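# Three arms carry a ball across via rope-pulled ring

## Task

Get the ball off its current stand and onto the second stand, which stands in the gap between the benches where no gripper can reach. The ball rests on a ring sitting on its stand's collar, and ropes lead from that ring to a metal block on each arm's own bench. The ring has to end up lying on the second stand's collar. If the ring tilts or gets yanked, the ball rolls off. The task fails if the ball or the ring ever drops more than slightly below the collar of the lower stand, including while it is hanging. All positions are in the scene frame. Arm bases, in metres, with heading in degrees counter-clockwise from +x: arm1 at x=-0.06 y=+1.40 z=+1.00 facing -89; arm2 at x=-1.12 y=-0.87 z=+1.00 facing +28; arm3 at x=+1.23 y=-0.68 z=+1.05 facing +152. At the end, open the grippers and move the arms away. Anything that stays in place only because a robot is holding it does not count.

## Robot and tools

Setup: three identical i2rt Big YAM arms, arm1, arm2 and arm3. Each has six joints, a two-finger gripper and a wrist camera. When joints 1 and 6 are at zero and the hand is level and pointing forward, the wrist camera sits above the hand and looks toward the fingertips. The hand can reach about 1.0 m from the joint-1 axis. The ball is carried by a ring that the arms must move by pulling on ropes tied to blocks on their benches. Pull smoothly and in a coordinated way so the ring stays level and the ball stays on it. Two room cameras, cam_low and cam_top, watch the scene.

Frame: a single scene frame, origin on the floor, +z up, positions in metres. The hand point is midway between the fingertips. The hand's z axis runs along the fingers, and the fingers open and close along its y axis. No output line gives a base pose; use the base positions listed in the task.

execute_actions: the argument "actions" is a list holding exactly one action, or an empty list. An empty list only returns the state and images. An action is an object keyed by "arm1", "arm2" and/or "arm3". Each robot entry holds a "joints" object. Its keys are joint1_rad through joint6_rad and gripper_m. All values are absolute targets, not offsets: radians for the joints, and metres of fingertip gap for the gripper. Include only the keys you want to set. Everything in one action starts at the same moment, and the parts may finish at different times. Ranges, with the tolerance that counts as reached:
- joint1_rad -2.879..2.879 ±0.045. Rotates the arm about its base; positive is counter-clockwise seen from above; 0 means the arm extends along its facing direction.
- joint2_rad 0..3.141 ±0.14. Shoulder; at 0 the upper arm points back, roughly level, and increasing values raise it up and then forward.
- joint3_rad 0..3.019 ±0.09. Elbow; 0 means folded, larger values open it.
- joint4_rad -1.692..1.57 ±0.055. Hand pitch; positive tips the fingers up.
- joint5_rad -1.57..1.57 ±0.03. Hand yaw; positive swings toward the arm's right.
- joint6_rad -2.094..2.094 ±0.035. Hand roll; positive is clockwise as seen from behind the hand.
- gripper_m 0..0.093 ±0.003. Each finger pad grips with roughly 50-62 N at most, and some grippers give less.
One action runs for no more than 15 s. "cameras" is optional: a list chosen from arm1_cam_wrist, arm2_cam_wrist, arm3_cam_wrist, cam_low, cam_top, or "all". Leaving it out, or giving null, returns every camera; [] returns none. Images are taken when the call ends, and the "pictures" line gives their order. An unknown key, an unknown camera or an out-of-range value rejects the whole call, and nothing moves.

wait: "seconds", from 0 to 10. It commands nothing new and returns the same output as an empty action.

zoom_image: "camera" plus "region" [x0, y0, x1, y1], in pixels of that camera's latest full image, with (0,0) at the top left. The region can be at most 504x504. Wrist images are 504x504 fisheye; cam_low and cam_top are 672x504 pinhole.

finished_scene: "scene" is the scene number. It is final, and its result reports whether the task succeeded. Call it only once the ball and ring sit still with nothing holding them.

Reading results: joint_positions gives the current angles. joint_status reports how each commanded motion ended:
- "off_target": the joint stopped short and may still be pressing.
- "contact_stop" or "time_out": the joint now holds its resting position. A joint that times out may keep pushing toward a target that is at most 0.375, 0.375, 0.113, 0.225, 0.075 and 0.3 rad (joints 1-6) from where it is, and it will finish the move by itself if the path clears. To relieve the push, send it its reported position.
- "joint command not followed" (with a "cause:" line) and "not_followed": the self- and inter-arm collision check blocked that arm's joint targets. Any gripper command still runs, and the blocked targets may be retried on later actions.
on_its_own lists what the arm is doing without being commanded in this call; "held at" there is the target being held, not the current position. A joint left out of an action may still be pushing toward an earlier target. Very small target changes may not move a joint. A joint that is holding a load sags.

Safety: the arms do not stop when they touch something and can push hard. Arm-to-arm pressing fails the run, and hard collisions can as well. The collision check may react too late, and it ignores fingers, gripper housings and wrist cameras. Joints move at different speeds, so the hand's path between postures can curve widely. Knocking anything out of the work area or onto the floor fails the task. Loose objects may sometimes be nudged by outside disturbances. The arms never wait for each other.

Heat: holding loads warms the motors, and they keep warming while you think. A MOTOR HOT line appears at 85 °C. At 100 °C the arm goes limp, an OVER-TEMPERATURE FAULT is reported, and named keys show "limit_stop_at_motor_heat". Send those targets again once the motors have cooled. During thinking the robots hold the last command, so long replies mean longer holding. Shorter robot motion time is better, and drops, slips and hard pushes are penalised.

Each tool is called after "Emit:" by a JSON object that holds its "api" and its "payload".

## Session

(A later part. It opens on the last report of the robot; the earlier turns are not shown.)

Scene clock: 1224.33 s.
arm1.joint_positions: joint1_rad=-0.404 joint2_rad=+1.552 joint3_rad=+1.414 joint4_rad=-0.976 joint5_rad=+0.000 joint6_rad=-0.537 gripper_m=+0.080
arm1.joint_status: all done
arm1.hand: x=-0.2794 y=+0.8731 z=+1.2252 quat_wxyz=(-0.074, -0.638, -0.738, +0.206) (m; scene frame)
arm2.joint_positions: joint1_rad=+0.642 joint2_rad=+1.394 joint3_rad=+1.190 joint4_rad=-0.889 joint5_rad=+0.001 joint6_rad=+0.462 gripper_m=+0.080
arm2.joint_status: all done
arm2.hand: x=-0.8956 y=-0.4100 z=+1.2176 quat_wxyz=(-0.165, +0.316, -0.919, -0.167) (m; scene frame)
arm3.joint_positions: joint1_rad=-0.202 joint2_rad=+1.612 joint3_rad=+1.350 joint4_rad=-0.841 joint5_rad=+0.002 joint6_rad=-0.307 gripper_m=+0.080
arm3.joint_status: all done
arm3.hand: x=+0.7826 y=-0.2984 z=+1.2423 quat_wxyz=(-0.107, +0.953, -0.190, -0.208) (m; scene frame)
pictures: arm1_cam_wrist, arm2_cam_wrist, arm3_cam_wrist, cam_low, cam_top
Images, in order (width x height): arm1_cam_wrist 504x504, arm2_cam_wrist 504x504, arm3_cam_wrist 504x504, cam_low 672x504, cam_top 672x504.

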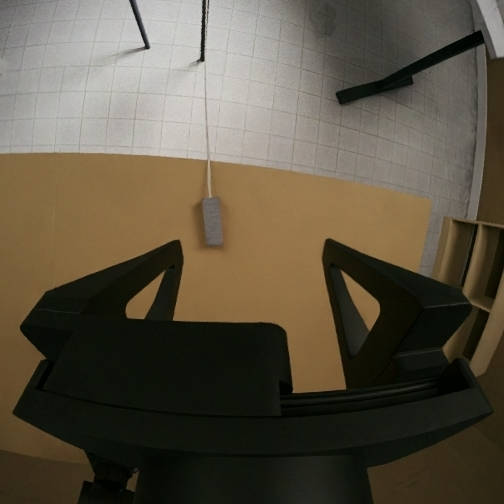

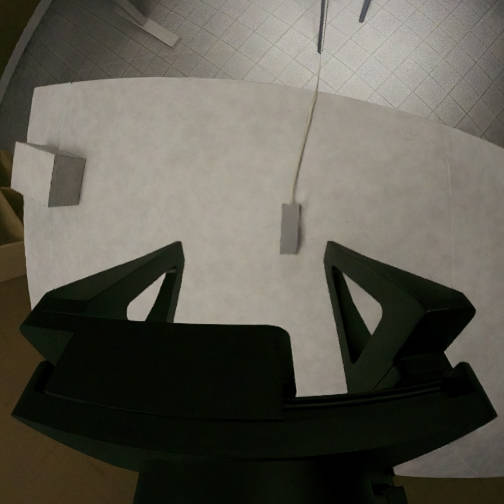

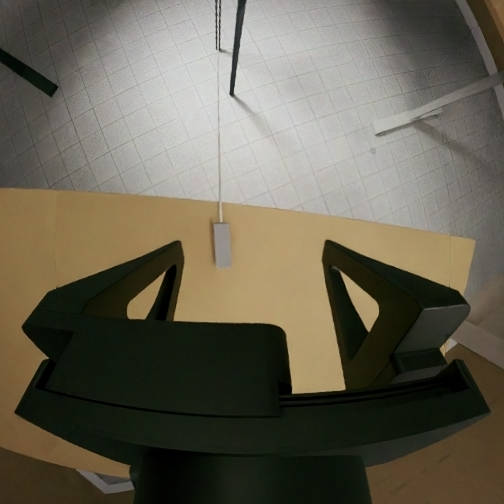

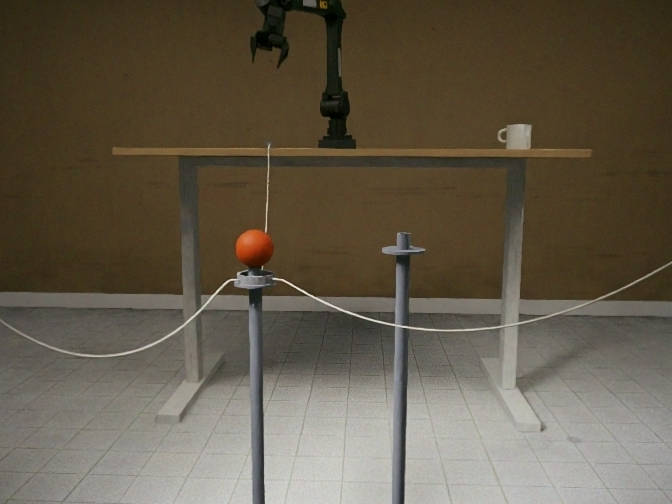

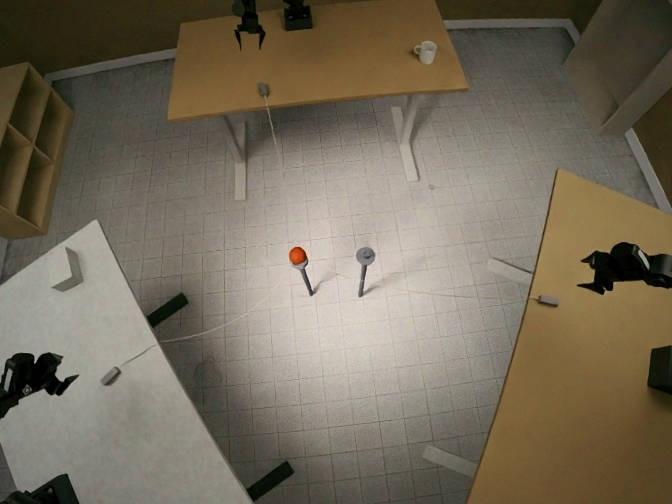

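Emit:
{"api": "zoom_image", "payload": {"camera": "cam_low", "region": [200, 200, 310, 300]}}

Emit:
{"api": "execute_actions", "payload": {"actions": [], "cameras": ["cam_top", "cam_low", "arm3_cam_wrist"]}}

Region (200, 200, 310, 300) of cam_low's 672x504 image, scaled by 4.582, with more detail than that image has; it fills the top 458 rows of this view, and the rest is white.

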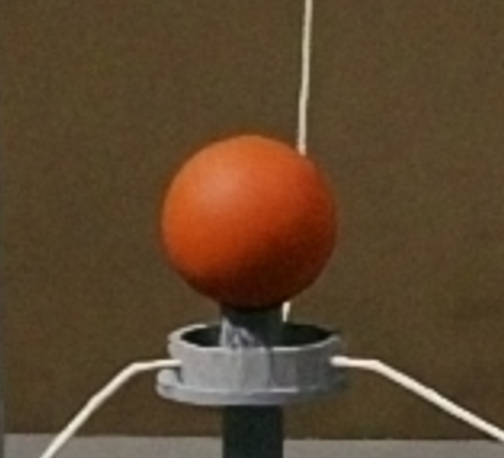

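Scene clock: 1232.47 s.
arm1.joint_positions: joint1_rad=-0.404 joint2_rad=+1.552 joint3_rad=+1.414 joint4_rad=-0.976 joint5_rad=+0.000 joint6_rad=-0.537 gripper_m=+0.080
arm1.joint_status: all done
arm1.hand: x=-0.2794 y=+0.8731 z=+1.2252 quat_wxyz=(-0.074, -0.638, -0.738, +0.206) (m; scene frame)
arm2.joint_positions: joint1_rad=+0.642 joint2_rad=+1.394 joint3_rad=+1.190 joint4_rad=-0.889 joint5_rad=+0.001 joint6_rad=+0.462 gripper_m=+0.080
arm2.joint_status: all done
arm2.hand: x=-0.8956 y=-0.4100 z=+1.2176 quat_wxyz=(-0.165, +0.316, -0.919, -0.167) (m; scene frame)
arm3.joint_positions: joint1_rad=-0.202 joint2_rad=+1.612 joint3_rad=+1.350 joint4_rad=-0.841 joint5_rad=+0.002 joint6_rad=-0.307 gripper_m=+0.080
arm3.joint_status: all done
arm3.hand: x=+0.7826 y=-0.2984 z=+1.2423 quat_wxyz=(-0.107, +0.953, -0.190, -0.208) (m; scene frame)
pictures: arm3_cam_wrist, cam_low, cam_top
Images, in order (width x height): arm3_cam_wrist 504x504, cam_low 672x504, cam_top 672x504.

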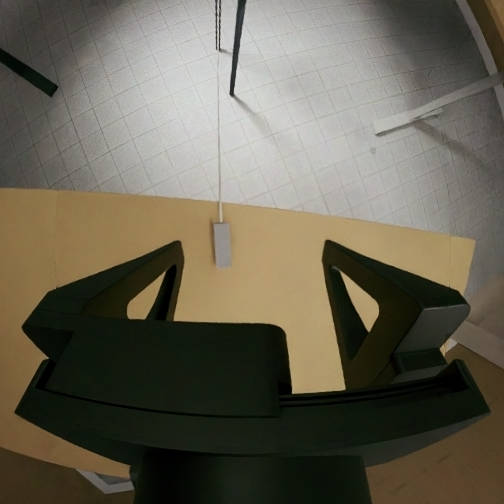

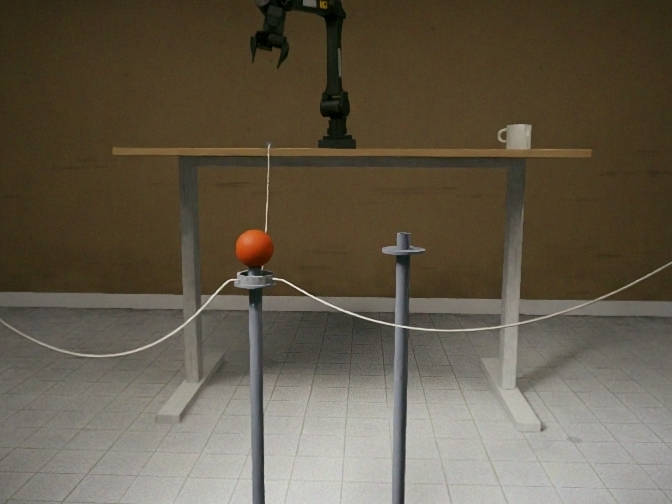

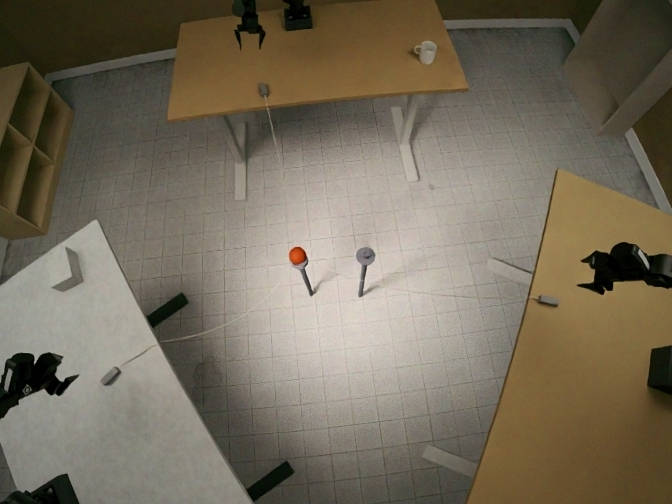

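The ball is on the target peg, the ring lies flat on its collar, the blocks rest on their benches and the arms are clear.

Emit:
{"api": "finished_scene", "payload": {"scene": 2}}

The scene is finished: the task was done.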